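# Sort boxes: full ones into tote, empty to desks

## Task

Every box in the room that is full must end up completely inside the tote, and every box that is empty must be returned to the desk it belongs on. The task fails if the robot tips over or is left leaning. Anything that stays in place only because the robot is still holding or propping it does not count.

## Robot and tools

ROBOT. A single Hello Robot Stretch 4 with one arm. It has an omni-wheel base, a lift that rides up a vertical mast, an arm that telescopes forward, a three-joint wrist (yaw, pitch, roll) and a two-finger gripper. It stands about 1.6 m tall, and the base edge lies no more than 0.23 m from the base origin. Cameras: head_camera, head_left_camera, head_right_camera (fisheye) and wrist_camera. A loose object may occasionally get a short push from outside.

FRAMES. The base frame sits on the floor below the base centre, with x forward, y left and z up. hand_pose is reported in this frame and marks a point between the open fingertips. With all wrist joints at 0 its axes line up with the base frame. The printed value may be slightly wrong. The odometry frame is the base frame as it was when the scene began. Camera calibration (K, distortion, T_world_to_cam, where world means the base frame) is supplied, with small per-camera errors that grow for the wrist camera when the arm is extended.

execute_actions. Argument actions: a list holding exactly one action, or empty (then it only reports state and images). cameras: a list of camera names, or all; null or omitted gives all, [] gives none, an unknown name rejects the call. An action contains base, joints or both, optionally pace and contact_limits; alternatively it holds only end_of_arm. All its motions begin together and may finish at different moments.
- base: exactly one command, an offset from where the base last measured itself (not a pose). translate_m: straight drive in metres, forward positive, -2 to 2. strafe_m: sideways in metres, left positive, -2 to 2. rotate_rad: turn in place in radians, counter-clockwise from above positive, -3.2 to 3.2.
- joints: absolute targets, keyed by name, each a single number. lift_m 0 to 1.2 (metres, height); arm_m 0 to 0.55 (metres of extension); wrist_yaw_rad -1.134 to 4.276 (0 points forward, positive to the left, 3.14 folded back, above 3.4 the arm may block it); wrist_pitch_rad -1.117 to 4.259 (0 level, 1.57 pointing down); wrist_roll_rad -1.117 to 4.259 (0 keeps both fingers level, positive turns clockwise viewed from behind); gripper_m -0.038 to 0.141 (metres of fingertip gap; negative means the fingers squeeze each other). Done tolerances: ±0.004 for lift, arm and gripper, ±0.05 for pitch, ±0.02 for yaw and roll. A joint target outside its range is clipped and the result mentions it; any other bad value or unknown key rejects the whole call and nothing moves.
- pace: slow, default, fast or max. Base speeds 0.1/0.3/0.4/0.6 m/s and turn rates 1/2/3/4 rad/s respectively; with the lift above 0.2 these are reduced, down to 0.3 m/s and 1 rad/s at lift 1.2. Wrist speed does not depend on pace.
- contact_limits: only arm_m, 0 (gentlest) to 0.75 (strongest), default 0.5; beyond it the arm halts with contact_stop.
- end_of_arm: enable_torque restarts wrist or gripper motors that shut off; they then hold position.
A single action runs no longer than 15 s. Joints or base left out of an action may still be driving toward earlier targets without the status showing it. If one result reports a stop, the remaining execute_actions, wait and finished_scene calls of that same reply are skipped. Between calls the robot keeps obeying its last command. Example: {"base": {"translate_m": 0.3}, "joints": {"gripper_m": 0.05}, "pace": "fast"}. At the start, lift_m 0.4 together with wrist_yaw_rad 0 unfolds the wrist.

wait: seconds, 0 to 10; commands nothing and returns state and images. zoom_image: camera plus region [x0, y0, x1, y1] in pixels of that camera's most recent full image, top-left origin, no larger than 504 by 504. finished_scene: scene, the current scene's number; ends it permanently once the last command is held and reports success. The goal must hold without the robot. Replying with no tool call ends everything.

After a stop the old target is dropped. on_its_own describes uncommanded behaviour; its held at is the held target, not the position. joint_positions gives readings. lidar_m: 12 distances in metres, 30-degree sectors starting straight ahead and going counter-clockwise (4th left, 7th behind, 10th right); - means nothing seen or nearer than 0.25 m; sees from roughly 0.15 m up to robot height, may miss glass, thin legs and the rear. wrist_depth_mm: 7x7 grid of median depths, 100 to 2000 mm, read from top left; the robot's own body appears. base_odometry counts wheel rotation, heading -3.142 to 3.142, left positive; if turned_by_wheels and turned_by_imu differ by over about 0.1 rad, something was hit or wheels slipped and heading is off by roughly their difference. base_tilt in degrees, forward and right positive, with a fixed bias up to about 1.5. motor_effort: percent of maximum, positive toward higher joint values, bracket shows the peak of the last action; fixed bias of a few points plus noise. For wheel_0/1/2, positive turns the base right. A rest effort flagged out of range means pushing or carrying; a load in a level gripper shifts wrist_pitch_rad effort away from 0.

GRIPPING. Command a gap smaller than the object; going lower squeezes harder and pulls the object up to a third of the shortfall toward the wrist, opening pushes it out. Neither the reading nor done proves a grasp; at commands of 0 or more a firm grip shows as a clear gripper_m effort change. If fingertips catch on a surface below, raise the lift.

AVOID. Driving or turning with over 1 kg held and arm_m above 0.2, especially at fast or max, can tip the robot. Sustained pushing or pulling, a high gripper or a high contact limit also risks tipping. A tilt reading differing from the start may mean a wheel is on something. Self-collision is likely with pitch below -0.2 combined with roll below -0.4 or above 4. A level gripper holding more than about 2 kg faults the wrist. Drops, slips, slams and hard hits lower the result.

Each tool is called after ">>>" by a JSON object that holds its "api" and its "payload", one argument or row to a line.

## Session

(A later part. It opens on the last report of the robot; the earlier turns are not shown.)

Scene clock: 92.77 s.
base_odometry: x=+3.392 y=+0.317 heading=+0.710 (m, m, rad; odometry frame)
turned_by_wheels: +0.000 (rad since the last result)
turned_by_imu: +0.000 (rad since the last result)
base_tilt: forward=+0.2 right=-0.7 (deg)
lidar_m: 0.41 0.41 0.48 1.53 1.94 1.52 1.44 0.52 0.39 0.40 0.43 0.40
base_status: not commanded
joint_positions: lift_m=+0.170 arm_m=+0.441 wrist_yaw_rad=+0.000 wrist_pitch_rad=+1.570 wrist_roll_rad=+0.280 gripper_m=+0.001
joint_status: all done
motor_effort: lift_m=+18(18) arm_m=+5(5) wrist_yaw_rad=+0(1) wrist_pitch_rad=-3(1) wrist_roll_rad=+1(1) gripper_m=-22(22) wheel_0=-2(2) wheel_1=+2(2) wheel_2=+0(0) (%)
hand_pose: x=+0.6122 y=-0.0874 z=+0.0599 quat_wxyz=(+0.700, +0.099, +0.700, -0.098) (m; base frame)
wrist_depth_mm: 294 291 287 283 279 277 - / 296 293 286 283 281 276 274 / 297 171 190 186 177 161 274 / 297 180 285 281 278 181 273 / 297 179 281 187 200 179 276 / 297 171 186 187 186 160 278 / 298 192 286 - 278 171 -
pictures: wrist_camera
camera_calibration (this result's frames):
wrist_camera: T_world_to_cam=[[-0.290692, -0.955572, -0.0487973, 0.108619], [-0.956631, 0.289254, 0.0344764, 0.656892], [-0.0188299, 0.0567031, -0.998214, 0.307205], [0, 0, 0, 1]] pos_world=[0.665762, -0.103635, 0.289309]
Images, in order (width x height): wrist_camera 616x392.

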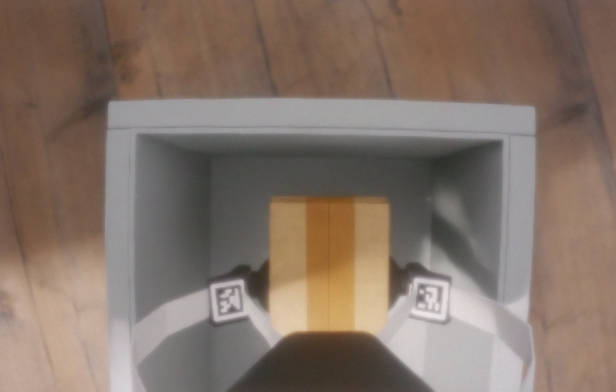

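>>> {"api": "execute_actions", "payload": {
  "actions": [
    {"base":{"strafe_m":0.004},"joints":{"lift_m":0.144},"pace":"slow"}
  ],
  "cameras": ["wrist_camera"]
}}

>>> {"api": "execute_actions", "payload": {
  "actions": [
    {"joints":{"gripper_m":0.085}}
  ],
  "cameras": ["wrist_camera"]
}}

>>> {"api": "execute_actions", "payload": {
  "actions": [
    {"joints":{"lift_m":0.45},"pace":"fast"}
  ],
  "cameras": ["wrist_camera"]
}}

Scene clock: 97.50 s.
base_odometry: x=+3.389 y=+0.320 heading=+0.710 (m, m, rad; odometry frame)
turned_by_wheels: +0.000 (rad since the last result)
turned_by_imu: -0.001 (rad since the last result)
base_tilt: forward=+0.3 right=-0.7 (deg)
lidar_m: 0.42 0.42 0.48 1.57 1.98 1.53 1.47 0.52 0.39 0.40 0.44 0.41
base_status: done
joint_positions: lift_m=+0.144 arm_m=+0.441 wrist_yaw_rad=+0.000 wrist_pitch_rad=+1.570 wrist_roll_rad=+0.280 gripper_m=+0.001
joint_status: all done
motor_effort: lift_m=+18(18) arm_m=+5(5) wrist_yaw_rad=+1(0) wrist_pitch_rad=-1(2) wrist_roll_rad=+2(0) gripper_m=-23(23) wheel_0=-2(6) wheel_1=+2(4) wheel_2=+0(1) (%)
hand_pose: x=+0.6122 y=-0.0874 z=+0.0339 quat_wxyz=(+0.700, +0.099, +0.700, -0.098) (m; base frame)
wrist_depth_mm: 268 265 262 257 254 252 - / 270 143 141 139 138 250 249 / 270 149 199 193 184 162 - / 270 160 259 255 254 190 - / 270 161 259 187 200 187 - / 272 150 186 187 185 161 - / 272 148 260 - 254 179 -
pictures: wrist_camera
camera_calibration (this result's frames):
wrist_camera: T_world_to_cam=[[-0.290691, -0.955572, -0.0487973, 0.107352], [-0.956632, 0.289253, 0.0344764, 0.657789], [-0.0188299, 0.0567031, -0.998214, 0.28128], [0, 0, 0, 1]] pos_world=[0.665764, -0.103635, 0.263338]
Images, in order (width x height): wrist_camera 616x392.

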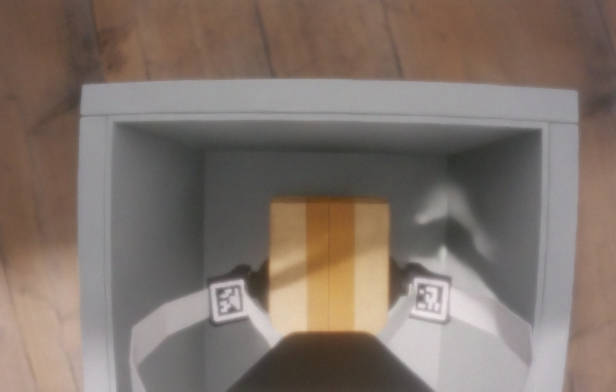

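Scene clock: 99.13 s.
base_odometry: x=+3.389 y=+0.320 heading=+0.710 (m, m, rad; odometry frame)
turned_by_wheels: +0.000 (rad since the last result)
turned_by_imu: +0.000 (rad since the last result)
base_tilt: forward=+0.3 right=-0.7 (deg)
lidar_m: 0.41 0.41 0.47 1.54 1.99 1.54 1.45 0.53 0.40 0.40 0.44 0.40
base_status: not commanded
joint_positions: lift_m=+0.144 arm_m=+0.441 wrist_yaw_rad=+0.000 wrist_pitch_rad=+1.570 wrist_roll_rad=+0.280 gripper_m=+0.085
joint_status: all done
motor_effort: lift_m=+18(18) arm_m=+5(5) wrist_yaw_rad=+0(0) wrist_pitch_rad=-1(0) wrist_roll_rad=+0(1) gripper_m=-3(19) wheel_0=-2(2) wheel_1=+3(2) wheel_2=+0(0) (%)
hand_pose: x=+0.6122 y=-0.0874 z=+0.0339 quat_wxyz=(+0.700, +0.099, +0.700, -0.098) (m; base frame)
wrist_depth_mm: 267 264 263 258 255 253 - / 268 144 142 140 138 251 249 / 270 149 196 191 182 162 - / 272 160 260 255 253 189 - / 271 161 243 206 216 187 - / 271 160 201 207 206 167 - / 271 148 262 - 254 154 -
pictures: wrist_camera
camera_calibration (this result's frames):
wrist_camera: T_world_to_cam=[[-0.290692, -0.955572, -0.0487959, 0.107352], [-0.956631, 0.289253, 0.0344812, 0.657791], [-0.0188349, 0.0567031, -0.998213, 0.281283], [0, 0, 0, 1]] pos_world=[0.665767, -0.103635, 0.263338]
Images, in order (width x height): wrist_camera 616x392.

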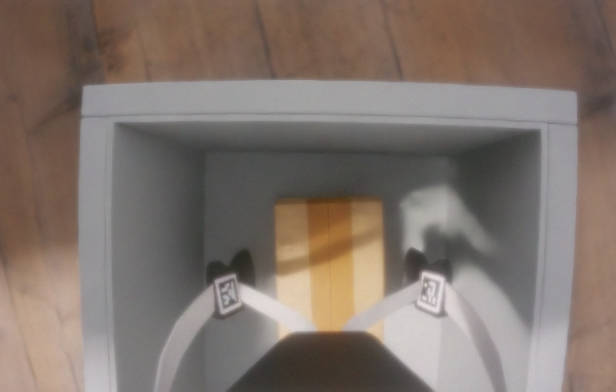

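Scene clock: 100.97 s.
base_odometry: x=+3.389 y=+0.320 heading=+0.710 (m, m, rad; odometry frame)
turned_by_wheels: +0.000 (rad since the last result)
turned_by_imu: +0.000 (rad since the last result)
base_tilt: forward=+0.2 right=-0.7 (deg)
lidar_m: 0.42 0.40 0.49 1.53 1.98 1.53 1.47 0.54 0.39 0.40 0.43 0.42
base_status: not commanded
joint_positions: lift_m=+0.450 arm_m=+0.441 wrist_yaw_rad=+0.000 wrist_pitch_rad=+1.570 wrist_roll_rad=+0.280 gripper_m=+0.085
joint_status: all done
motor_effort: lift_m=+23(25) arm_m=+5(5) wrist_yaw_rad=+0(1) wrist_pitch_rad=+0(1) wrist_roll_rad=+1(2) gripper_m=+2(2) wheel_0=-2(2) wheel_1=+2(2) wheel_2=+0(0) (%)
hand_pose: x=+0.6122 y=-0.0874 z=+0.3395 quat_wxyz=(+0.700, +0.099, +0.700, -0.098) (m; base frame)
wrist_depth_mm: 580 574 569 564 549 549 469 / 585 580 569 559 549 549 496 / 574 580 569 559 554 554 521 / 591 574 574 559 554 554 544 / 564 585 569 564 539 549 549 / 554 580 202 564 442 554 544 / 554 580 580 - 554 544 544
pictures: wrist_camera
camera_calibration (this result's frames):
wrist_camera: T_world_to_cam=[[-0.290692, -0.955572, -0.0487959, 0.122266], [-0.956631, 0.289254, 0.0344812, 0.647263], [-0.0188349, 0.0567031, -0.998213, 0.586308], [0, 0, 0, 1]] pos_world=[0.665777, -0.103635, 0.568908]
Images, in order (width x height): wrist_camera 616x392.

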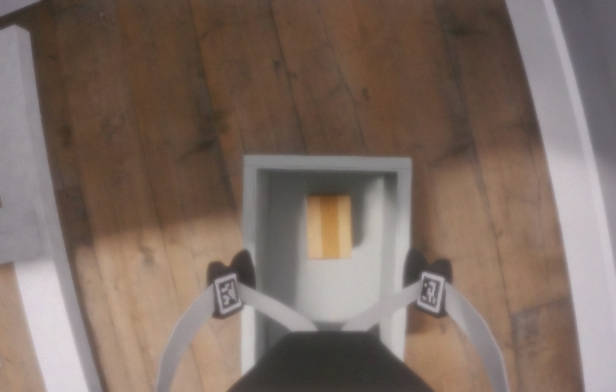

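>>> {"api": "execute_actions", "payload": {
  "actions": [
    {"joints":{"lift_m":1.2,"arm_m":0.1,"gripper_m":0.14,"wrist_roll_rad":0},"pace":"fast"}
  ],
  "cameras": []
}}

>>> {"api": "execute_actions", "payload": {
  "actions": [
    {"base":{"strafe_m":1.055},"joints":{"arm_m":0.42}}
  ],
  "cameras": ["wrist_camera","head_left_camera"]
}}

Scene clock: 110.83 s.
base_odometry: x=+3.389 y=+0.320 heading=+0.710 (m, m, rad; odometry frame)
turned_by_wheels: +0.000 (rad since the last result)
turned_by_imu: -0.001 (rad since the last result)
base_tilt: forward=+0.2 right=-0.8 (deg)
lidar_m: 0.41 0.41 0.48 1.55 1.96 1.53 1.47 0.52 0.40 0.40 0.43 0.40
base_status: not commanded
joint_positions: lift_m=+1.198 arm_m=+0.101 wrist_yaw_rad=+0.000 wrist_pitch_rad=+1.570 wrist_roll_rad=+0.000 gripper_m=+0.140
joint_status: all done
joint sent to its limit — the command would take lift_m past its upper limit, so that joint was sent only as far as its limit.
motor_effort: lift_m=+24(26) arm_m=-5(8) wrist_yaw_rad=+2(0) wrist_pitch_rad=-2(2) wrist_roll_rad=-1(8) gripper_m=-1(2) wheel_0=-2(2) wheel_1=+2(2) wheel_2=+0(0) (%)
hand_pose: x=+0.2719 y=-0.0874 z=+1.0881 quat_wxyz=(+0.707, +0.000, +0.707, +0.000) (m; base frame)
wrist_depth_mm: 1366 1008 1336 1281 1281 831 580 / 1336 1366 1336 1308 1308 854 574 / 1336 1336 1308 1308 1281 842 559 / 1366 1366 1336 1308 1308 842 559 / 1366 1336 1336 1118 1308 691 549 / 1366 1336 1118 1098 1255 621 549 / 1366 1336 1336 - 1229 778 535
pictures: none
No camera images: the call's "cameras" was empty. Leave "cameras" out to get every camera's image.

Scene clock: 115.67 s.
base_odometry: x=+2.702 y=+1.120 heading=+0.710 (m, m, rad; odometry frame)
turned_by_wheels: +0.000 (rad since the last result)
turned_by_imu: -0.002 (rad since the last result)
base_tilt: forward=+0.2 right=-0.8 (deg)
lidar_m: 0.35 0.37 0.55 1.48 1.55 1.43 1.40 1.47 1.45 1.43 0.51 0.37
base_status: done
joint_positions: lift_m=+1.199 arm_m=+0.419 wrist_yaw_rad=+0.000 wrist_pitch_rad=+1.570 wrist_roll_rad=+0.000 gripper_m=+0.140
joint_status: all done
motor_effort: lift_m=+23(24) arm_m=+5(7) wrist_yaw_rad=+1(1) wrist_pitch_rad=+0(3) wrist_roll_rad=-1(2) gripper_m=+0(1) wheel_0=+2(10) wheel_1=-1(13) wheel_2=+0(1) (%)
hand_pose: x=+0.5902 y=-0.0874 z=+1.0882 quat_wxyz=(+0.707, +0.000, +0.707, +0.000) (m; base frame)
wrist_depth_mm: 377 370 366 336 317 353 351 / 379 373 366 343 359 353 349 / 377 375 366 364 359 353 351 / 375 373 368 364 359 355 351 / 377 375 368 366 359 353 353 / 379 375 368 366 362 355 351 / 382 375 370 - 359 355 353
pictures: head_left_camera, wrist_camera
camera_calibration (this result's frames):
wrist_camera: T_world_to_cam=[[-0.0157976, -0.998694, -0.0485933, -0.0138255], [-0.99931, 0.0141361, 0.0343475, 0.601734], [-0.0336157, 0.0491024, -0.998228, 1.34137], [0, 0, 0, 1]] pos_world=[0.646192, -0.088178, 1.31765]
Images, in order (width x height): head_left_camera 420x672, wrist_camera 616x392.

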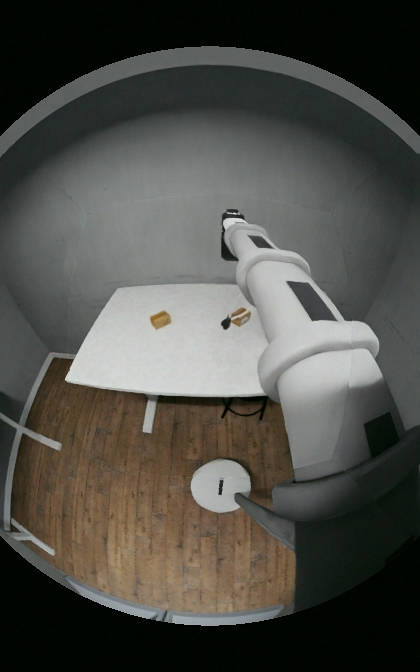

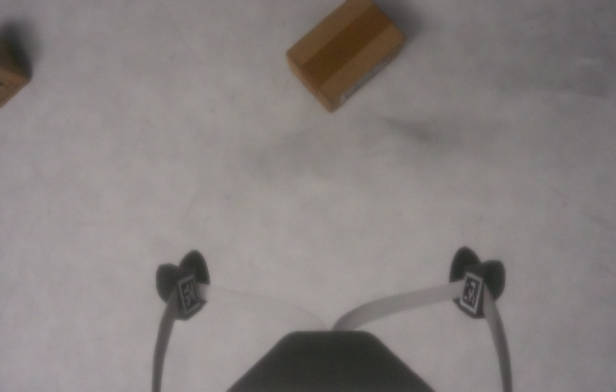

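>>> {"api": "execute_actions", "payload": {
  "actions": [
    {"base":{"translate_m":0.045},"joints":{"arm_m":0.545,"wrist_roll_rad":0.92,"gripper_m":0.12}}
  ],
  "cameras": []
}}

>>> {"api": "execute_actions", "payload": {
  "actions": [
    {"base":{"strafe_m":-0.021},"joints":{"lift_m":1.16}}
  ],
  "cameras": ["wrist_camera"]
}}

Scene clock: 121.00 s.
base_odometry: x=+2.736 y=+1.149 heading=+0.710 (m, m, rad; odometry frame)
turned_by_wheels: +0.000 (rad since the last result)
turned_by_imu: -0.001 (rad since the last result)
base_tilt: forward=+0.2 right=-0.7 (deg)
lidar_m: 0.31 0.34 0.48 1.48 1.57 1.49 1.43 1.52 1.48 1.43 0.45 0.32
base_status: done
joint_positions: lift_m=+1.199 arm_m=+0.544 wrist_yaw_rad=+0.000 wrist_pitch_rad=+1.570 wrist_roll_rad=+0.920 gripper_m=+0.120
joint_status: all done
motor_effort: lift_m=+22(23) arm_m=+5(1) wrist_yaw_rad=+0(1) wrist_pitch_rad=-2(2) wrist_roll_rad=+2(5) gripper_m=+1(2) wheel_0=+2(6) wheel_1=+3(4) wheel_2=+1(9) (%)
hand_pose: x=+0.7152 y=-0.0874 z=+1.0882 quat_wxyz=(+0.634, +0.314, +0.633, -0.314) (m; base frame)
wrist_depth_mm: 375 373 368 359 355 351 347 / 379 373 368 362 355 351 347 / 379 373 368 362 357 353 347 / 379 373 370 315 359 353 351 / 377 377 368 315 357 353 353 / 382 377 211 364 359 353 351 / 382 377 373 - 362 357 353
pictures: none
No camera images: the call's "cameras" was empty. Leave "cameras" out to get every camera's image.

Scene clock: 122.00 s.
base_odometry: x=+2.749 y=+1.133 heading=+0.710 (m, m, rad; odometry frame)
turned_by_wheels: +0.000 (rad since the last result)
turned_by_imu: +0.000 (rad since the last result)
base_tilt: forward=+0.3 right=-0.7 (deg)
lidar_m: 0.31 0.35 0.47 1.49 1.57 1.49 1.44 1.51 1.45 1.40 0.43 0.31
base_status: done
joint_positions: lift_m=+1.160 arm_m=+0.544 wrist_yaw_rad=+0.000 wrist_pitch_rad=+1.570 wrist_roll_rad=+0.920 gripper_m=+0.120
joint_status: all done
motor_effort: lift_m=+17(21) arm_m=+5(5) wrist_yaw_rad=+1(1) wrist_pitch_rad=-1(2) wrist_roll_rad=+1(1) gripper_m=-3(2) wheel_0=-1(9) wheel_1=+0(8) wheel_2=+0(0) (%)
hand_pose: x=+0.7152 y=-0.0874 z=+1.0500 quat_wxyz=(+0.634, +0.314, +0.633, -0.314) (m; base frame)
wrist_depth_mm: 336 332 327 322 319 314 309 / 336 336 327 324 320 315 310 / 338 334 329 325 320 315 312 / 342 334 330 324 322 315 312 / 340 334 330 276 322 317 314 / 342 336 211 276 322 317 314 / 340 338 332 - 322 319 314
pictures: wrist_camera
camera_calibration (this result's frames):
wrist_camera: T_world_to_cam=[[-0.803815, -0.592843, -0.0491833, 0.585979], [-0.594579, 0.803286, 0.0347456, 0.507019], [0.0189096, 0.0571724, -0.998185, 1.27049], [0, 0, 0, 1]] pos_world=[0.748457, -0.132525, 1.27939]
Images, in order (width x height): wrist_camera 616x392.

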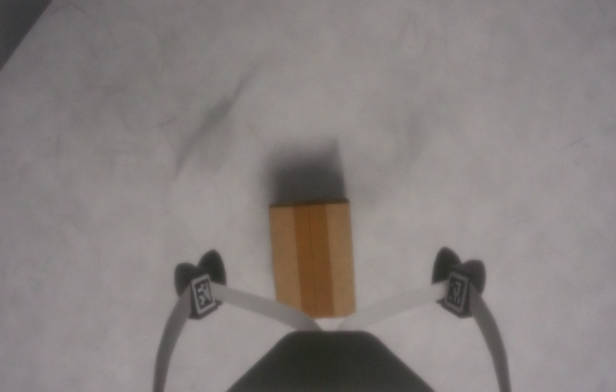

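>>> {"api": "execute_actions", "payload": {
  "actions": [
    {"base":{"strafe_m":0.007},"joints":{"arm_m":0.55,"wrist_roll_rad":0.85,"lift_m":1.12},"pace":"slow"}
  ],
  "cameras": []
}}

>>> {"api": "execute_actions", "payload": {
  "actions": [
    {"joints":{"lift_m":1.088,"gripper_m":0.1}}
  ],
  "cameras": ["wrist_camera"]
}}

Scene clock: 126.37 s.
base_odometry: x=+2.745 y=+1.139 heading=+0.710 (m, m, rad; odometry frame)
turned_by_wheels: +0.000 (rad since the last result)
turned_by_imu: -0.001 (rad since the last result)
base_tilt: forward=+0.3 right=-0.8 (deg)
lidar_m: 0.30 0.33 0.47 1.48 1.57 1.47 1.43 1.51 1.45 1.41 0.43 0.32
base_status: done
joint_positions: lift_m=+1.120 arm_m=+0.549 wrist_yaw_rad=+0.000 wrist_pitch_rad=+1.570 wrist_roll_rad=+0.850 gripper_m=+0.120
joint_status: all done
motor_effort: lift_m=+17(17) arm_m=+5(11) wrist_yaw_rad=+1(0) wrist_pitch_rad=-1(1) wrist_roll_rad=-4(3) gripper_m=+1(1) wheel_0=-1(6) wheel_1=+3(3) wheel_2=+0(0) (%)
hand_pose: x=+0.7202 y=-0.0874 z=+1.0100 quat_wxyz=(+0.644, +0.292, +0.644, -0.292) (m; base frame)
wrist_depth_mm: 296 291 287 283 279 277 - / 297 293 289 285 281 276 272 / 297 294 289 285 281 278 274 / 297 293 290 285 281 278 274 / 298 296 290 237 281 277 277 / 298 296 211 236 281 277 276 / 298 296 291 - 283 279 276
pictures: none
No camera images: the call's "cameras" was empty. Leave "cameras" out to get every camera's image.

Scene clock: 127.40 s.
base_odometry: x=+2.745 y=+1.139 heading=+0.710 (m, m, rad; odometry frame)
turned_by_wheels: +0.000 (rad since the last result)
turned_by_imu: +0.000 (rad since the last result)
base_tilt: forward=+0.3 right=-0.7 (deg)
lidar_m: 0.31 0.34 0.48 1.49 1.57 1.48 1.43 1.52 1.46 1.42 0.44 0.32
base_status: not commanded
joint_positions: lift_m=+1.088 arm_m=+0.549 wrist_yaw_rad=+0.000 wrist_pitch_rad=+1.570 wrist_roll_rad=+0.850 gripper_m=+0.100
joint_status: all done
motor_effort: lift_m=+17(17) arm_m=+5(5) wrist_yaw_rad=+1(1) wrist_pitch_rad=-1(2) wrist_roll_rad=-1(3) gripper_m=-3(2) wheel_0=-1(1) wheel_1=+3(3) wheel_2=+0(0) (%)
hand_pose: x=+0.7202 y=-0.0874 z=+0.9780 quat_wxyz=(+0.644, +0.292, +0.644, -0.292) (m; base frame)
wrist_depth_mm: 264 259 255 252 249 245 - / 264 259 257 253 249 245 244 / 264 259 256 253 250 246 242 / 265 260 256 252 249 247 243 / 265 262 257 204 248 247 244 / 266 262 200 204 203 246 245 / 267 263 259 - 251 249 -
pictures: wrist_camera
camera_calibration (this result's frames):
wrist_camera: T_world_to_cam=[[-0.760901, -0.647003, -0.0491511, 0.550769], [-0.648696, 0.760256, 0.034705, 0.547734], [0.0149132, 0.0582912, -0.998188, 1.20151], [0, 0, 0, 1]] pos_world=[0.756475, -0.130106, 1.20739]
Images, in order (width x height): wrist_camera 616x392.

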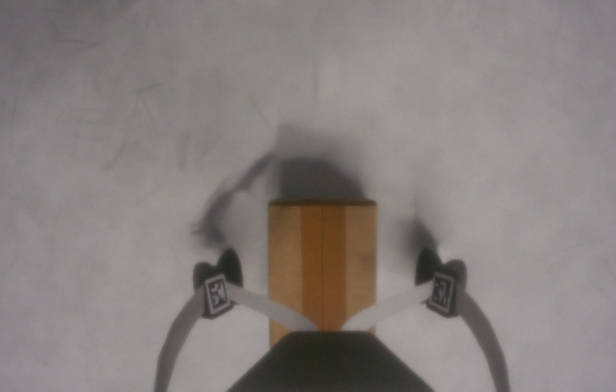

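Alignment is good; gripping and weighing.

>>> {"api": "execute_actions", "payload": {
  "actions": [
    {"joints":{"gripper_m":0.0}}
  ],
  "cameras": []
}}

>>> {"api": "execute_actions", "payload": {
  "actions": [
    {"joints":{"lift_m":1.16}}
  ],
  "cameras": []
}}

>>> {"api": "execute_actions", "payload": {
  "actions": [
    {"joints":{"wrist_pitch_rad":0.0,"wrist_roll_rad":0,"arm_m":0.4}}
  ],
  "cameras": ["wrist_camera"]
}}

>>> {"api": "wait", "payload": {
  "seconds": 1
}}

Scene clock: 132.23 s.
base_odometry: x=+2.745 y=+1.139 heading=+0.710 (m, m, rad; odometry frame)
turned_by_wheels: +0.000 (rad since the last result)
turned_by_imu: -0.001 (rad since the last result)
base_tilt: forward=+0.3 right=-0.7 (deg)
lidar_m: 0.30 0.34 0.48 1.49 1.57 1.49 1.42 1.51 1.44 1.40 0.42 0.31
base_status: not commanded
joint_positions: lift_m=+1.088 arm_m=+0.549 wrist_yaw_rad=+0.000 wrist_pitch_rad=+1.570 wrist_roll_rad=+0.850 gripper_m=+0.001
joint_status: all done
motor_effort: lift_m=+18(18) arm_m=+5(5) wrist_yaw_rad=+0(1) wrist_pitch_rad=-2(1) wrist_roll_rad=-2(0) gripper_m=-22(20) wheel_0=-1(1) wheel_1=+3(3) wheel_2=+0(0) (%)
hand_pose: x=+0.7202 y=-0.0874 z=+0.9779 quat_wxyz=(+0.644, +0.292, +0.644, -0.292) (m; base frame)
wrist_depth_mm: 262 258 254 251 248 244 - / 262 258 254 251 249 245 243 / 264 258 256 252 249 244 243 / 264 259 256 251 249 246 242 / 264 260 257 187 200 246 243 / 265 262 185 186 185 175 243 / 266 260 258 - 250 247 -
pictures: none
No camera images: the call's "cameras" was empty. Leave "cameras" out to get every camera's image.

Scene clock: 133.50 s.
base_odometry: x=+2.745 y=+1.139 heading=+0.710 (m, m, rad; odometry frame)
turned_by_wheels: +0.000 (rad since the last result)
turned_by_imu: +0.000 (rad since the last result)
base_tilt: forward=+0.3 right=-0.7 (deg)
lidar_m: 0.32 0.34 0.47 1.49 1.56 1.48 1.44 1.52 1.45 1.40 0.43 0.32
base_status: not commanded
joint_positions: lift_m=+1.160 arm_m=+0.549 wrist_yaw_rad=+0.000 wrist_pitch_rad=+1.570 wrist_roll_rad=+0.850 gripper_m=+0.001
joint_status: all done
motor_effort: lift_m=+25(27) arm_m=+5(5) wrist_yaw_rad=+0(1) wrist_pitch_rad=-2(2) wrist_roll_rad=-1(0) gripper_m=-23(23) wheel_0=-1(1) wheel_1=+3(3) wheel_2=+0(0) (%)
hand_pose: x=+0.7202 y=-0.0874 z=+1.0493 quat_wxyz=(+0.644, +0.292, +0.644, -0.292) (m; base frame)
wrist_depth_mm: 336 330 325 322 319 312 307 / 336 330 325 324 317 312 309 / 340 332 329 324 319 314 310 / 340 332 329 324 319 314 314 / 340 336 330 186 201 315 314 / 340 336 184 187 185 176 312 / 340 336 330 - 322 319 -
pictures: none
No camera images: the call's "cameras" was empty. Leave "cameras" out to get every camera's image.

Scene clock: 135.00 s.
base_odometry: x=+2.745 y=+1.139 heading=+0.710 (m, m, rad; odometry frame)
turned_by_wheels: +0.000 (rad since the last result)
turned_by_imu: +0.000 (rad since the last result)
base_tilt: forward=+0.2 right=-0.9 (deg)
lidar_m: 0.30 0.33 0.45 1.50 1.56 1.48 1.43 1.51 1.44 1.41 0.44 0.32
base_status: not commanded
joint_positions: lift_m=+1.160 arm_m=+0.401 wrist_yaw_rad=+0.000 wrist_pitch_rad=+0.006 wrist_roll_rad=+0.000 gripper_m=+0.001
joint_status: all done
motor_effort: lift_m=+25(25) arm_m=-5(6) wrist_yaw_rad=+1(1) wrist_pitch_rad=-19(24) wrist_roll_rad=-3(4) gripper_m=-22(20) wheel_0=-1(1) wheel_1=+3(3) wheel_2=+0(0) (%)
hand_pose: x=+0.8603 y=-0.0874 z=+1.3361 quat_wxyz=(+1.000, +0.000, +0.003, +0.000) (m; base frame)
wrist_depth_mm: 521 508 500 484 473 462 452 / 521 508 496 488 473 462 452 / 525 512 504 484 477 462 455 / 530 512 500 488 480 466 455 / 525 517 504 186 200 469 455 / 535 512 185 187 185 175 459 / 539 525 508 - 477 469 -
pictures: wrist_camera
camera_calibration (this result's frames):
wrist_camera: T_world_to_cam=[[0.0484839, -0.998688, -0.0164567, -0.0957518], [-0.0414724, 0.014449, -0.999035, 1.41975], [0.997963, 0.0491196, -0.0407175, -0.568917], [0, 0, 0, 1]] pos_world=[0.63128, -0.0881952, 1.39364]
Images, in order (width x height): wrist_camera 616x392.

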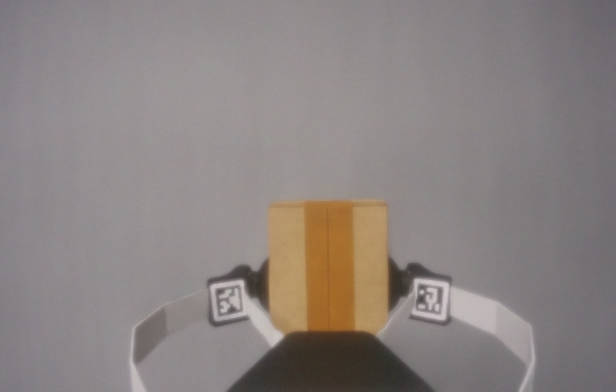

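Scene clock: 136.00 s.
base_odometry: x=+2.745 y=+1.139 heading=+0.710 (m, m, rad; odometry frame)
turned_by_wheels: +0.000 (rad since the last result)
turned_by_imu: +0.000 (rad since the last result)
base_tilt: forward=+0.3 right=-0.8 (deg)
lidar_m: 0.31 0.31 0.49 1.49 1.56 1.47 1.43 1.48 1.44 1.40 0.44 0.32
base_status: not commanded
joint_positions: lift_m=+1.160 arm_m=+0.401 wrist_yaw_rad=+0.000 wrist_pitch_rad=+0.006 wrist_roll_rad=+0.000 gripper_m=+0.001
joint_status: all done
motor_effort: lift_m=+25(25) arm_m=-5(6) wrist_yaw_rad=+1(1) wrist_pitch_rad=-20(24) wrist_roll_rad=+1(4) gripper_m=-22(20) wheel_0=-1(1) wheel_1=+3(3) wheel_2=+0(0) (%)
hand_pose: x=+0.8603 y=-0.0874 z=+1.3361 quat_wxyz=(+1.000, +0.000, +0.003, +0.000) (m; base frame)
wrist_depth_mm: 525 508 496 488 473 462 452 / 521 512 504 484 477 459 452 / 521 517 500 488 473 462 452 / 530 517 500 484 477 466 459 / 535 521 500 187 200 466 455 / 535 517 186 186 185 459 459 / 535 517 508 - 477 469 -
wait: 1.00 s; at rest by 0.27 s
pictures: head_camera, head_left_camera, head_right_camera, wrist_camera
camera_calibration (this result's frames):
wrist_camera: T_world_to_cam=[[0.0484847, -0.998688, -0.0164537, -0.0957561], [-0.041414, 0.0144489, -0.999038, 1.41972], [0.997965, 0.0491194, -0.0406591, -0.568994], [0, 0, 0, 1]] pos_world=[0.631275, -0.0881952, 1.39364]
Images, in order (width x height): head_camera 420x560, head_left_camera 420x672, head_right_camera 420x672, wrist_camera 616x392.

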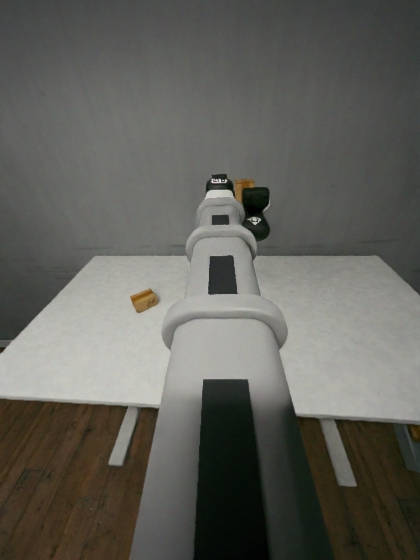

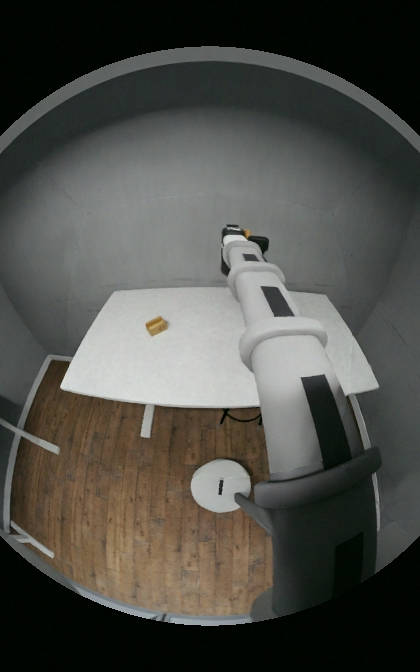

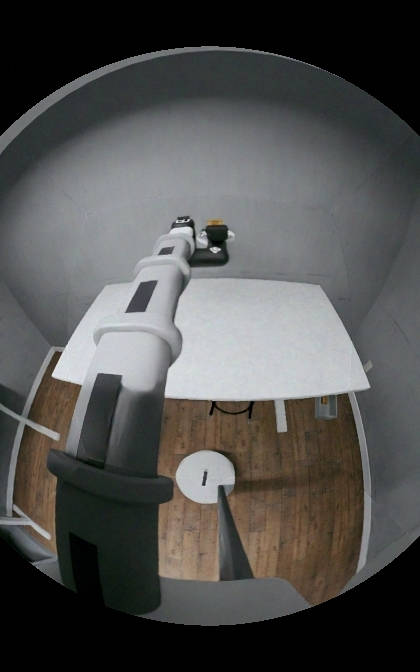

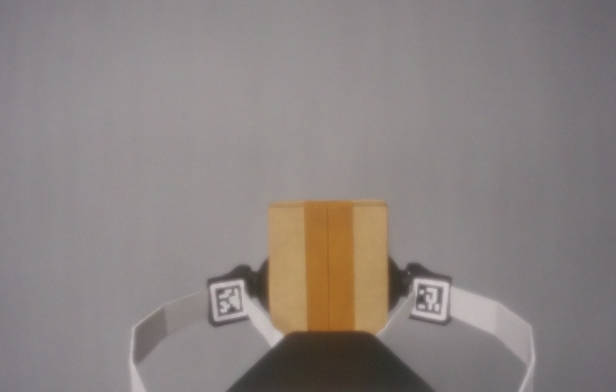

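>>> {"api": "execute_actions", "payload": {
  "actions": [
    {"base":{"translate_m":-0.046},"joints":{"arm_m":0.1,"wrist_pitch_rad":1.57,"wrist_roll_rad":0.28}}
  ],
  "cameras": []
}}

>>> {"api": "execute_actions", "payload": {
  "actions": [
    {"base":{"strafe_m":-1.014}}
  ],
  "cameras": []
}}

>>> {"api": "execute_actions", "payload": {
  "actions": [
    {"joints":{"lift_m":0.4,"arm_m":0.35},"pace":"fast"}
  ],
  "cameras": ["head_camera","wrist_camera"]
}}

Scene clock: 143.43 s.
base_odometry: x=+2.710 y=+1.109 heading=+0.710 (m, m, rad; odometry frame)
turned_by_wheels: +0.000 (rad since the last result)
turned_by_imu: -0.001 (rad since the last result)
base_tilt: forward=+0.3 right=-0.7 (deg)
lidar_m: 0.33 0.38 0.55 1.48 1.57 1.42 1.38 1.48 1.45 1.40 0.51 0.37
base_status: done
joint_positions: lift_m=+1.160 arm_m=+0.101 wrist_yaw_rad=+0.000 wrist_pitch_rad=+1.570 wrist_roll_rad=+0.280 gripper_m=+0.001
joint_status: all done
motor_effort: lift_m=+25(25) arm_m=-5(5) wrist_yaw_rad=+2(3) wrist_pitch_rad=-3(16) wrist_roll_rad=+0(8) gripper_m=-21(20) wheel_0=+0(4) wheel_1=-2(4) wheel_2=-1(8) (%)
hand_pose: x=+0.2719 y=-0.0874 z=+1.0494 quat_wxyz=(+0.700, +0.099, +0.700, -0.099) (m; base frame)
wrist_depth_mm: 334 332 330 325 320 319 312 / 338 332 329 325 324 319 312 / 340 334 330 332 1255 1205 1229 / 342 1255 1308 1255 1229 1255 1229 / 1336 1308 1308 186 200 1255 1229 / 1308 1281 185 187 185 176 1205 / 1336 1308 1308 - 1229 1229 1255
pictures: none
No camera images: the call's "cameras" was empty. Leave "cameras" out to get every camera's image.

Scene clock: 148.13 s.
base_odometry: x=+3.371 y=+0.340 heading=+0.710 (m, m, rad; odometry frame)
turned_by_wheels: +0.000 (rad since the last result)
turned_by_imu: -0.002 (rad since the last result)
base_tilt: forward=+0.3 right=-0.8 (deg)
lidar_m: 0.43 0.39 0.49 1.55 1.99 1.53 1.62 0.59 0.43 0.41 0.47 0.41
base_status: done
joint_positions: lift_m=+1.160 arm_m=+0.101 wrist_yaw_rad=+0.000 wrist_pitch_rad=+1.570 wrist_roll_rad=+0.280 gripper_m=+0.001
joint_status: not commanded
motor_effort: lift_m=+24(25) arm_m=-5(5) wrist_yaw_rad=+1(2) wrist_pitch_rad=-2(2) wrist_roll_rad=+0(1) gripper_m=-23(21) wheel_0=-1(10) wheel_1=+0(10) wheel_2=-1(0) (%)
hand_pose: x=+0.2719 y=-0.0874 z=+1.0494 quat_wxyz=(+0.700, +0.099, +0.700, -0.099) (m; base frame)
wrist_depth_mm: 732 1308 1281 1281 1229 699 508 / 904 1118 1281 1255 1229 750 525 / 1336 1308 1281 1229 1255 809 559 / 1336 1308 1308 1255 1255 891 591 / 1336 1281 1281 187 200 960 634 / 1366 1308 186 186 185 175 654 / 1308 1308 1308 - 1255 1160 661
pictures: none
No camera images: the call's "cameras" was empty. Leave "cameras" out to get every camera's image.

Scene clock: 151.13 s.
base_odometry: x=+3.371 y=+0.340 heading=+0.710 (m, m, rad; odometry frame)
turned_by_wheels: +0.000 (rad since the last result)
turned_by_imu: -0.001 (rad since the last result)
base_tilt: forward=+0.2 right=-0.7 (deg)
lidar_m: 0.44 0.40 0.47 1.57 1.99 1.50 1.60 0.58 0.41 0.43 0.46 0.43
base_status: not commanded
joint_positions: lift_m=+0.400 arm_m=+0.349 wrist_yaw_rad=+0.000 wrist_pitch_rad=+1.570 wrist_roll_rad=+0.280 gripper_m=+0.001
joint_status: all done
motor_effort: lift_m=+19(22) arm_m=+5(9) wrist_yaw_rad=+1(2) wrist_pitch_rad=-2(3) wrist_roll_rad=-2(0) gripper_m=-23(21) wheel_0=-1(1) wheel_1=+0(0) wheel_2=-1(1) (%)
hand_pose: x=+0.5202 y=-0.0874 z=+0.2898 quat_wxyz=(+0.700, +0.099, +0.700, -0.099) (m; base frame)
wrist_depth_mm: 535 525 521 508 504 500 488 / 535 530 521 433 442 500 492 / 530 530 521 462 508 500 496 / 525 521 521 459 512 500 496 / 535 530 521 187 200 504 496 / 517 525 184 186 185 175 500 / 508 530 525 - 508 504 -
pictures: head_camera, wrist_camera
camera_calibration (this result's frames):
wrist_camera: T_world_to_cam=[[-0.290785, -0.955545, -0.0487589, 0.0931423], [-0.956601, 0.28934, 0.0346034, 0.560936], [-0.0189572, 0.0567049, -0.998211, 0.535056], [0, 0, 0, 1]] pos_world=[0.573819, -0.10364, 0.51923]
Images, in order (width x height): head_camera 420x560, wrist_camera 616x392.

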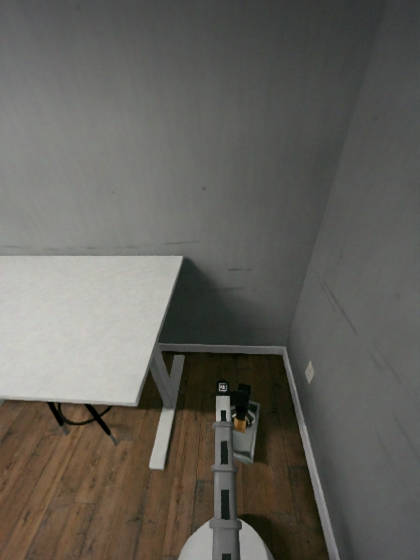

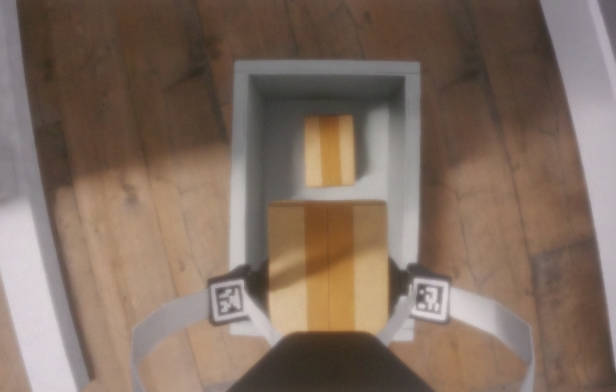

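>>> {"api": "execute_actions", "payload": {
  "actions": [
    {"base":{"strafe_m":-0.008},"joints":{"arm_m":0.339,"lift_m":0.25}}
  ],
  "cameras": ["wrist_camera"]
}}

Scene clock: 156.40 s.
base_odometry: x=+3.376 y=+0.334 heading=+0.710 (m, m, rad; odometry frame)
turned_by_wheels: +0.000 (rad since the last result)
turned_by_imu: -0.001 (rad since the last result)
base_tilt: forward=+0.2 right=-0.7 (deg)
lidar_m: 0.41 0.41 0.48 1.55 1.99 1.52 1.54 0.56 0.41 0.42 0.45 0.65
base_status: done
joint_positions: lift_m=+0.250 arm_m=+0.340 wrist_yaw_rad=+0.000 wrist_pitch_rad=+1.570 wrist_roll_rad=+0.280 gripper_m=+0.001
joint_status: all done
motor_effort: lift_m=+18(18) arm_m=-5(2) wrist_yaw_rad=+1(0) wrist_pitch_rad=-2(2) wrist_roll_rad=-2(1) gripper_m=-21(22) wheel_0=+2(5) wheel_1=-2(6) wheel_2=-1(1) (%)
hand_pose: x=+0.5110 y=-0.0874 z=+0.1399 quat_wxyz=(+0.700, +0.099, +0.700, -0.099) (m; base frame)
wrist_depth_mm: 377 375 287 303 287 355 351 / 379 373 329 312 353 353 349 / 377 377 336 312 357 355 353 / 379 375 340 312 320 355 351 / 382 377 307 187 200 355 353 / 382 377 185 187 185 175 355 / 382 379 285 - 255 355 -
pictures: wrist_camera
camera_calibration (this result's frames):
wrist_camera: T_world_to_cam=[[-0.290805, -0.955541, -0.0487276, 0.0831514], [-0.956592, 0.289355, 0.034706, 0.557269], [-0.0190634, 0.0567052, -0.998209, 0.385262], [0, 0, 0, 1]] pos_world=[0.564605, -0.103641, 0.369283]
Images, in order (width x height): wrist_camera 616x392.

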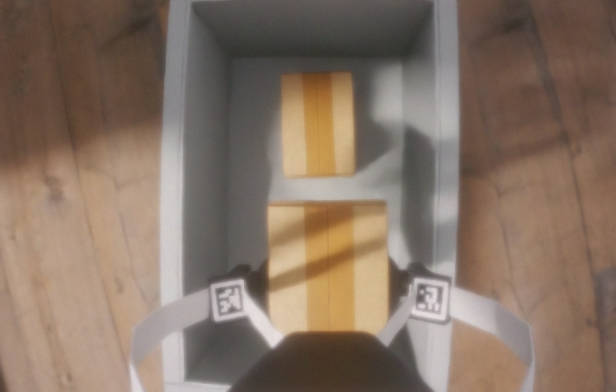

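>>> {"api": "execute_actions", "payload": {
  "actions": [
    {"base":{"strafe_m":0.008},"joints":{"lift_m":0.23},"pace":"slow"}
  ],
  "cameras": []
}}

>>> {"api": "execute_actions", "payload": {
  "actions": [
    {"joints":{"lift_m":0.17}}
  ],
  "cameras": ["wrist_camera"]
}}

Scene clock: 159.93 s.
base_odometry: x=+3.371 y=+0.340 heading=+0.710 (m, m, rad; odometry frame)
turned_by_wheels: +0.000 (rad since the last result)
turned_by_imu: -0.001 (rad since the last result)
base_tilt: forward=+0.3 right=-0.9 (deg)
lidar_m: 0.67 0.40 0.48 1.55 1.97 1.52 1.59 0.55 0.43 0.43 0.45 0.65
base_status: done
joint_positions: lift_m=+0.230 arm_m=+0.340 wrist_yaw_rad=+0.000 wrist_pitch_rad=+1.570 wrist_roll_rad=+0.280 gripper_m=+0.001
joint_status: all done
motor_effort: lift_m=+19(19) arm_m=-5(5) wrist_yaw_rad=+1(1) wrist_pitch_rad=-3(2) wrist_roll_rad=+2(3) gripper_m=-24(22) wheel_0=-2(4) wheel_1=+2(5) wheel_2=+0(0) (%)
hand_pose: x=+0.5110 y=-0.0874 z=+0.1199 quat_wxyz=(+0.700, +0.099, +0.700, -0.099) (m; base frame)
wrist_depth_mm: 357 351 277 309 294 330 334 / 357 355 304 291 336 332 329 / 359 351 310 291 336 334 332 / 359 355 315 297 340 336 332 / 362 355 283 187 200 336 334 / 359 353 185 187 185 175 336 / 362 359 278 - 274 336 -
pictures: none
No camera images: the call's "cameras" was empty. Leave "cameras" out to get every camera's image.

Scene clock: 161.10 s.
base_odometry: x=+3.371 y=+0.340 heading=+0.710 (m, m, rad; odometry frame)
turned_by_wheels: +0.000 (rad since the last result)
turned_by_imu: +0.000 (rad since the last result)
base_tilt: forward=+0.3 right=-0.8 (deg)
lidar_m: 0.68 0.40 0.48 1.56 1.99 1.53 1.61 0.56 0.41 0.43 0.47 0.61
base_status: not commanded
joint_positions: lift_m=+0.170 arm_m=+0.340 wrist_yaw_rad=+0.000 wrist_pitch_rad=+1.570 wrist_roll_rad=+0.280 gripper_m=+0.001
joint_status: all done
motor_effort: lift_m=+19(19) arm_m=-5(5) wrist_yaw_rad=+1(1) wrist_pitch_rad=-2(3) wrist_roll_rad=+1(0) gripper_m=-24(23) wheel_0=-2(3) wheel_1=+2(2) wheel_2=+0(0) (%)
hand_pose: x=+0.5110 y=-0.0874 z=+0.0599 quat_wxyz=(+0.700, +0.099, +0.700, -0.099) (m; base frame)
wrist_depth_mm: 294 186 278 276 274 177 - / 296 190 283 231 277 178 276 / 294 180 285 232 277 180 276 / 297 182 285 281 279 180 274 / 297 182 283 187 201 177 274 / 298 171 185 186 185 161 277 / 300 194 278 - 273 170 -
pictures: wrist_camera
camera_calibration (this result's frames):
wrist_camera: T_world_to_cam=[[-0.290804, -0.955541, -0.0487312, 0.0792523], [-0.956593, 0.289355, 0.0346942, 0.560046], [-0.0190511, 0.0567052, -0.998209, 0.305387], [0, 0, 0, 1]] pos_world=[0.564601, -0.103641, 0.289271]
Images, in order (width x height): wrist_camera 616x392.

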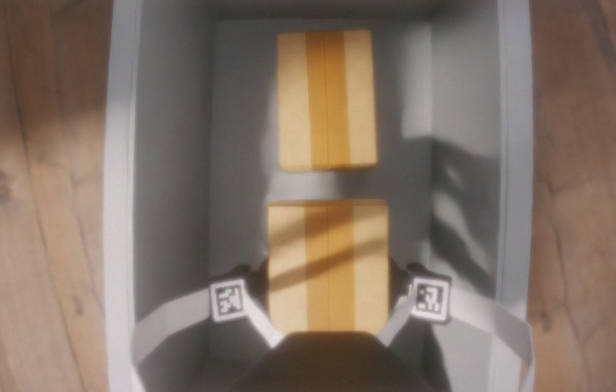

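>>> {"api": "execute_actions", "payload": {
  "actions": [
    {"joints":{"lift_m":0.144},"pace":"slow"}
  ],
  "cameras": ["wrist_camera"]
}}

>>> {"api": "execute_actions", "payload": {
  "actions": [
    {"joints":{"gripper_m":0.085}}
  ],
  "cameras": ["wrist_camera"]
}}

>>> {"api": "execute_actions", "payload": {
  "actions": [
    {"joints":{"lift_m":0.45},"pace":"fast"}
  ],
  "cameras": ["wrist_camera"]
}}

Scene clock: 164.17 s.
base_odometry: x=+3.371 y=+0.340 heading=+0.710 (m, m, rad; odometry frame)
turned_by_wheels: +0.000 (rad since the last result)
turned_by_imu: -0.001 (rad since the last result)
base_tilt: forward=+0.3 right=-0.7 (deg)
lidar_m: 0.68 0.40 0.48 1.57 1.98 1.51 1.58 0.57 0.42 0.42 0.43 0.60
base_status: not commanded
joint_positions: lift_m=+0.144 arm_m=+0.340 wrist_yaw_rad=+0.000 wrist_pitch_rad=+1.570 wrist_roll_rad=+0.280 gripper_m=+0.001
joint_status: all done
motor_effort: lift_m=+18(19) arm_m=-5(5) wrist_yaw_rad=+0(1) wrist_pitch_rad=-3(2) wrist_roll_rad=+0(1) gripper_m=-23(22) wheel_0=-2(2) wheel_1=+2(2) wheel_2=+0(0) (%)
hand_pose: x=+0.5110 y=-0.0874 z=+0.0339 quat_wxyz=(+0.700, +0.099, +0.700, -0.099) (m; base frame)
wrist_depth_mm: 266 162 257 206 250 177 - / 268 164 258 206 252 178 - / 270 168 258 206 251 180 - / 270 169 258 255 253 179 - / 270 170 258 187 200 177 - / 272 157 185 187 185 161 - / 271 156 259 - 254 169 -
pictures: wrist_camera
camera_calibration (this result's frames):
wrist_camera: T_world_to_cam=[[-0.290804, -0.955541, -0.0487312, 0.0779859], [-0.956593, 0.289355, 0.0346944, 0.560946], [-0.0190512, 0.0567052, -0.998209, 0.279456], [0, 0, 0, 1]] pos_world=[0.5646, -0.103641, 0.263295]
Images, in order (width x height): wrist_camera 616x392.

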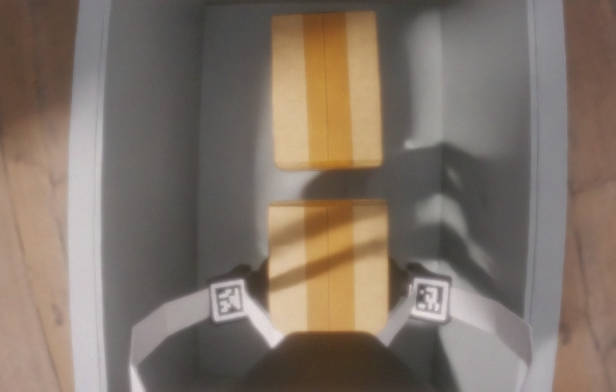

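Scene clock: 165.80 s.
base_odometry: x=+3.371 y=+0.340 heading=+0.710 (m, m, rad; odometry frame)
turned_by_wheels: +0.000 (rad since the last result)
turned_by_imu: +0.000 (rad since the last result)
base_tilt: forward=+0.2 right=-0.7 (deg)
lidar_m: 0.68 0.41 0.48 1.56 1.96 1.50 1.60 0.56 0.41 0.42 0.46 0.61
base_status: not commanded
joint_positions: lift_m=+0.144 arm_m=+0.340 wrist_yaw_rad=+0.000 wrist_pitch_rad=+1.570 wrist_roll_rad=+0.280 gripper_m=+0.085
joint_status: all done
motor_effort: lift_m=+18(19) arm_m=-5(5) wrist_yaw_rad=+1(1) wrist_pitch_rad=-2(1) wrist_roll_rad=+1(1) gripper_m=+0(23) wheel_0=-2(3) wheel_1=+2(2) wheel_2=+0(0) (%)
hand_pose: x=+0.5109 y=-0.0874 z=+0.0339 quat_wxyz=(+0.700, +0.099, +0.700, -0.099) (m; base frame)
wrist_depth_mm: 270 162 258 207 253 177 - / 270 164 259 206 252 179 - / 271 167 259 207 253 180 - / 270 169 259 255 253 179 - / 272 170 255 207 219 177 - / 272 168 202 208 206 160 - / 272 156 260 - 255 146 -
pictures: wrist_camera
camera_calibration (this result's frames):
wrist_camera: T_world_to_cam=[[-0.290828, -0.955535, -0.0487005, 0.0779865], [-0.956584, 0.289373, 0.0347953, 0.560904], [-0.0191555, 0.0567055, -0.998207, 0.279509], [0, 0, 0, 1]] pos_world=[0.564587, -0.103642, 0.263289]
Images, in order (width x height): wrist_camera 616x392.

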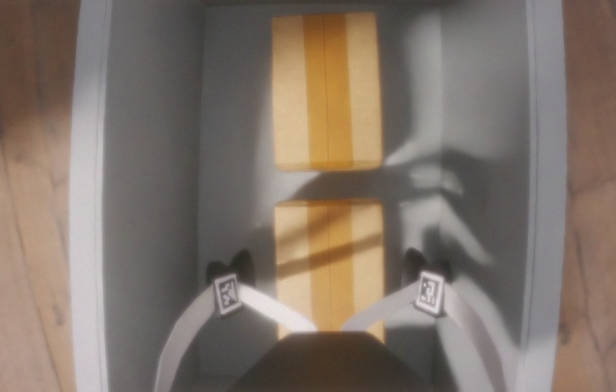

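Scene clock: 167.63 s.
base_odometry: x=+3.371 y=+0.340 heading=+0.710 (m, m, rad; odometry frame)
turned_by_wheels: +0.000 (rad since the last result)
turned_by_imu: +0.000 (rad since the last result)
base_tilt: forward=+0.2 right=-0.7 (deg)
lidar_m: 0.44 0.40 0.49 1.52 1.97 1.51 1.59 0.59 0.40 0.43 0.46 0.40
base_status: not commanded
joint_positions: lift_m=+0.450 arm_m=+0.340 wrist_yaw_rad=+0.000 wrist_pitch_rad=+1.570 wrist_roll_rad=+0.280 gripper_m=+0.085
joint_status: all done
motor_effort: lift_m=+23(25) arm_m=-5(5) wrist_yaw_rad=+1(1) wrist_pitch_rad=+0(3) wrist_roll_rad=+0(1) gripper_m=-2(1) wheel_0=-3(2) wheel_1=+2(2) wheel_2=+0(0) (%)
hand_pose: x=+0.5110 y=-0.0874 z=+0.3395 quat_wxyz=(+0.700, +0.099, +0.700, -0.099) (m; base frame)
wrist_depth_mm: 591 574 569 559 554 554 500 / 580 580 569 512 554 549 521 / 585 580 569 508 549 549 544 / 564 574 569 564 559 549 549 / 554 585 569 564 517 549 549 / 559 580 200 477 480 549 549 / 554 580 574 - 559 554 549
pictures: wrist_camera
camera_calibration (this result's frames):
wrist_camera: T_world_to_cam=[[-0.290819, -0.955535, -0.0487511, 0.0928959], [-0.95659, 0.289373, 0.0346288, 0.550375], [-0.0189817, 0.0567055, -0.99821, 0.584477], [0, 0, 0, 1]] pos_world=[0.564593, -0.103642, 0.568901]
Images, in order (width x height): wrist_camera 616x392.

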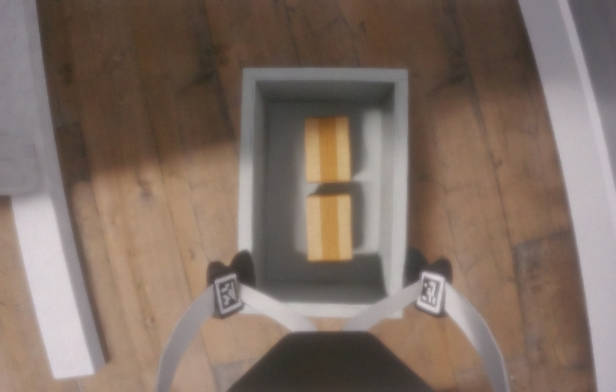

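>>> {"api": "execute_actions", "payload": {
  "actions": [
    {"joints":{"lift_m":1.2,"arm_m":0.1,"gripper_m":0.14,"wrist_roll_rad":0},"pace":"fast"}
  ],
  "cameras": []
}}

>>> {"api": "execute_actions", "payload": {
  "actions": [
    {"base":{"strafe_m":1.43},"joints":{"arm_m":0.45}}
  ],
  "cameras": ["wrist_camera","head_left_camera"]
}}

Scene clock: 175.53 s.
base_odometry: x=+3.371 y=+0.340 heading=+0.710 (m, m, rad; odometry frame)
turned_by_wheels: +0.000 (rad since the last result)
turned_by_imu: -0.001 (rad since the last result)
base_tilt: forward=+0.4 right=-0.8 (deg)
lidar_m: 0.43 0.41 0.49 1.56 1.97 1.52 1.62 0.56 0.43 0.43 0.47 0.40
base_status: not commanded
joint_positions: lift_m=+1.198 arm_m=+0.101 wrist_yaw_rad=+0.000 wrist_pitch_rad=+1.570 wrist_roll_rad=+0.000 gripper_m=+0.140
joint_status: all done
joint sent to its limit — the command would take lift_m past its upper limit, so that joint was sent only as far as its limit.
motor_effort: lift_m=+24(26) arm_m=-5(4) wrist_yaw_rad=+1(0) wrist_pitch_rad=-3(3) wrist_roll_rad=-2(6) gripper_m=+1(5) wheel_0=-2(3) wheel_1=+2(2) wheel_2=+0(0) (%)
hand_pose: x=+0.2719 y=-0.0874 z=+1.0881 quat_wxyz=(+0.707, +0.000, +0.707, +0.000) (m; base frame)
wrist_depth_mm: 699 946 1308 1308 1281 904 615 / 1366 1336 1308 1308 1281 917 603 / 1397 1336 1308 1308 1308 891 603 / 1366 1336 1336 1308 1308 891 597 / 1366 1336 1336 1098 1255 741 591 / 1366 1366 1138 1118 1281 676 580 / 1336 1366 1366 - 1281 820 574
pictures: none
No camera images: the call's "cameras" was empty. Leave "cameras" out to get every camera's image.

Scene clock: 181.63 s.
base_odometry: x=+2.439 y=+1.424 heading=+0.710 (m, m, rad; odometry frame)
turned_by_wheels: +0.000 (rad since the last result)
turned_by_imu: -0.003 (rad since the last result)
base_tilt: forward=+0.2 right=-0.9 (deg)
lidar_m: 0.37 0.40 1.71 1.08 1.13 1.40 1.36 1.48 1.89 1.82 0.52 0.40
base_status: done
joint_positions: lift_m=+1.198 arm_m=+0.449 wrist_yaw_rad=+0.000 wrist_pitch_rad=+1.570 wrist_roll_rad=+0.000 gripper_m=+0.140
joint_status: all done
motor_effort: lift_m=+23(24) arm_m=+5(5) wrist_yaw_rad=+1(1) wrist_pitch_rad=-2(2) wrist_roll_rad=-1(3) gripper_m=+1(1) wheel_0=+0(10) wheel_1=+1(11) wheel_2=-1(2) (%)
hand_pose: x=+0.6202 y=-0.0874 z=+1.0882 quat_wxyz=(+0.707, +0.000, +0.707, +0.000) (m; base frame)
wrist_depth_mm: 377 375 366 364 357 351 349 / 379 373 366 314 322 353 349 / 379 373 370 362 357 353 351 / 379 375 368 366 359 355 353 / 379 375 368 364 359 353 353 / 377 375 368 364 359 353 353 / 379 377 373 - 359 357 353
pictures: head_left_camera, wrist_camera
camera_calibration (this result's frames):
wrist_camera: T_world_to_cam=[[-0.0157715, -0.998694, -0.0485936, -0.0133689], [-0.999311, 0.0141109, 0.034329, 0.631728], [-0.0335985, 0.0491015, -0.998229, 1.34234], [0, 0, 0, 1]] pos_world=[0.676183, -0.0881765, 1.31763]
Images, in order (width x height): head_left_camera 420x672, wrist_camera 616x392.

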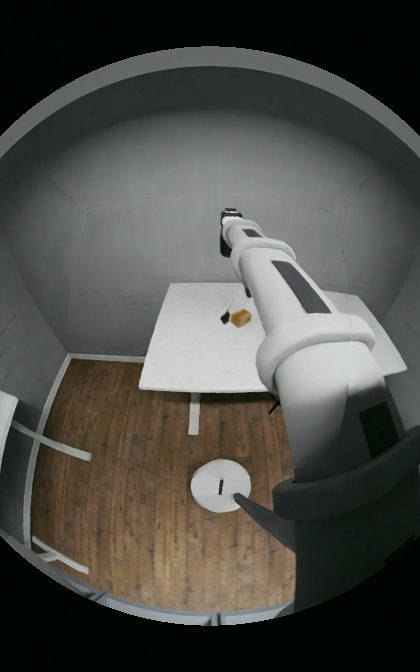

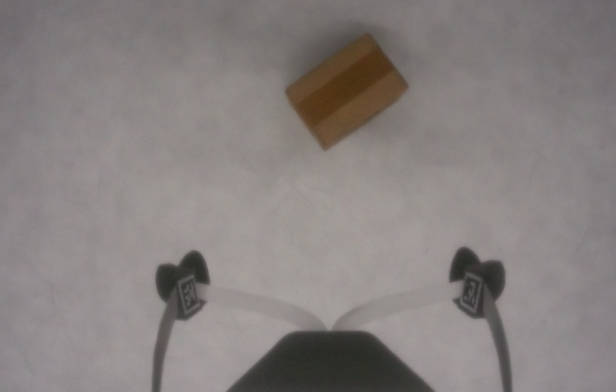

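>>> {"api": "execute_actions", "payload": {
  "actions": [
    {"base":{"translate_m":0.04},"joints":{"arm_m":0.547,"wrist_roll_rad":0.88,"gripper_m":0.12}}
  ],
  "cameras": []
}}

>>> {"api": "execute_actions", "payload": {
  "actions": [
    {"base":{"strafe_m":-0.015},"joints":{"lift_m":1.15}}
  ],
  "cameras": ["wrist_camera"]
}}

Scene clock: 186.97 s.
base_odometry: x=+2.469 y=+1.450 heading=+0.710 (m, m, rad; odometry frame)
turned_by_wheels: +0.000 (rad since the last result)
turned_by_imu: -0.001 (rad since the last result)
base_tilt: forward=+0.4 right=-0.6 (deg)
lidar_m: 0.32 0.35 1.67 1.07 1.11 1.44 1.42 1.53 1.88 1.50 0.48 0.35
base_status: done
joint_positions: lift_m=+1.198 arm_m=+0.546 wrist_yaw_rad=+0.000 wrist_pitch_rad=+1.570 wrist_roll_rad=+0.880 gripper_m=+0.120
joint_status: all done
motor_effort: lift_m=+23(23) arm_m=+5(7) wrist_yaw_rad=+0(0) wrist_pitch_rad=-2(0) wrist_roll_rad=+0(7) gripper_m=-1(2) wheel_0=+1(4) wheel_1=+0(6) wheel_2=+1(8) (%)
hand_pose: x=+0.7172 y=-0.0874 z=+1.0882 quat_wxyz=(+0.640, +0.301, +0.640, -0.301) (m; base frame)
wrist_depth_mm: 377 370 366 359 357 349 349 / 377 373 368 364 357 351 347 / 377 375 366 364 357 353 349 / 377 375 370 362 357 353 351 / 379 373 368 315 357 353 351 / 384 377 211 364 357 353 351 / 382 377 370 - 357 357 351
pictures: none
No camera images: the call's "cameras" was empty. Leave "cameras" out to get every camera's image.

Scene clock: 188.07 s.
base_odometry: x=+2.479 y=+1.439 heading=+0.710 (m, m, rad; odometry frame)
turned_by_wheels: +0.000 (rad since the last result)
turned_by_imu: +0.000 (rad since the last result)
base_tilt: forward=+0.3 right=-0.6 (deg)
lidar_m: 0.34 0.34 1.66 1.08 1.14 1.45 1.41 1.49 1.86 1.47 0.48 0.34
base_status: done
joint_positions: lift_m=+1.150 arm_m=+0.546 wrist_yaw_rad=+0.000 wrist_pitch_rad=+1.570 wrist_roll_rad=+0.880 gripper_m=+0.120
joint_status: all done
motor_effort: lift_m=+17(21) arm_m=+5(5) wrist_yaw_rad=+1(1) wrist_pitch_rad=-1(2) wrist_roll_rad=+2(2) gripper_m=+2(1) wheel_0=+3(9) wheel_1=-2(8) wheel_2=+0(1) (%)
hand_pose: x=+0.7172 y=-0.0874 z=+1.0400 quat_wxyz=(+0.640, +0.301, +0.640, -0.301) (m; base frame)
wrist_depth_mm: 325 324 317 315 310 304 303 / 327 324 319 314 310 304 301 / 329 325 322 315 312 306 301 / 330 324 320 315 310 307 304 / 330 325 320 266 312 307 303 / 332 327 211 267 310 307 306 / 332 327 324 - 314 310 306
pictures: wrist_camera
camera_calibration (this result's frames):
wrist_camera: T_world_to_cam=[[-0.779463, -0.624519, -0.0491319, 0.566811], [-0.626229, 0.778864, 0.0347485, 0.52912], [0.016566, 0.057853, -0.998188, 1.26223], [0, 0, 0, 1]] pos_world=[0.752249, -0.131152, 1.2694]
Images, in order (width x height): wrist_camera 616x392.

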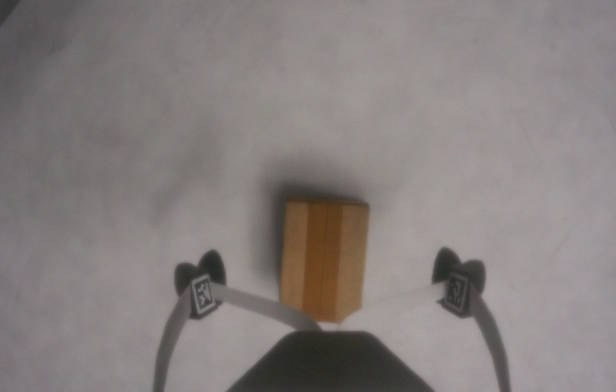

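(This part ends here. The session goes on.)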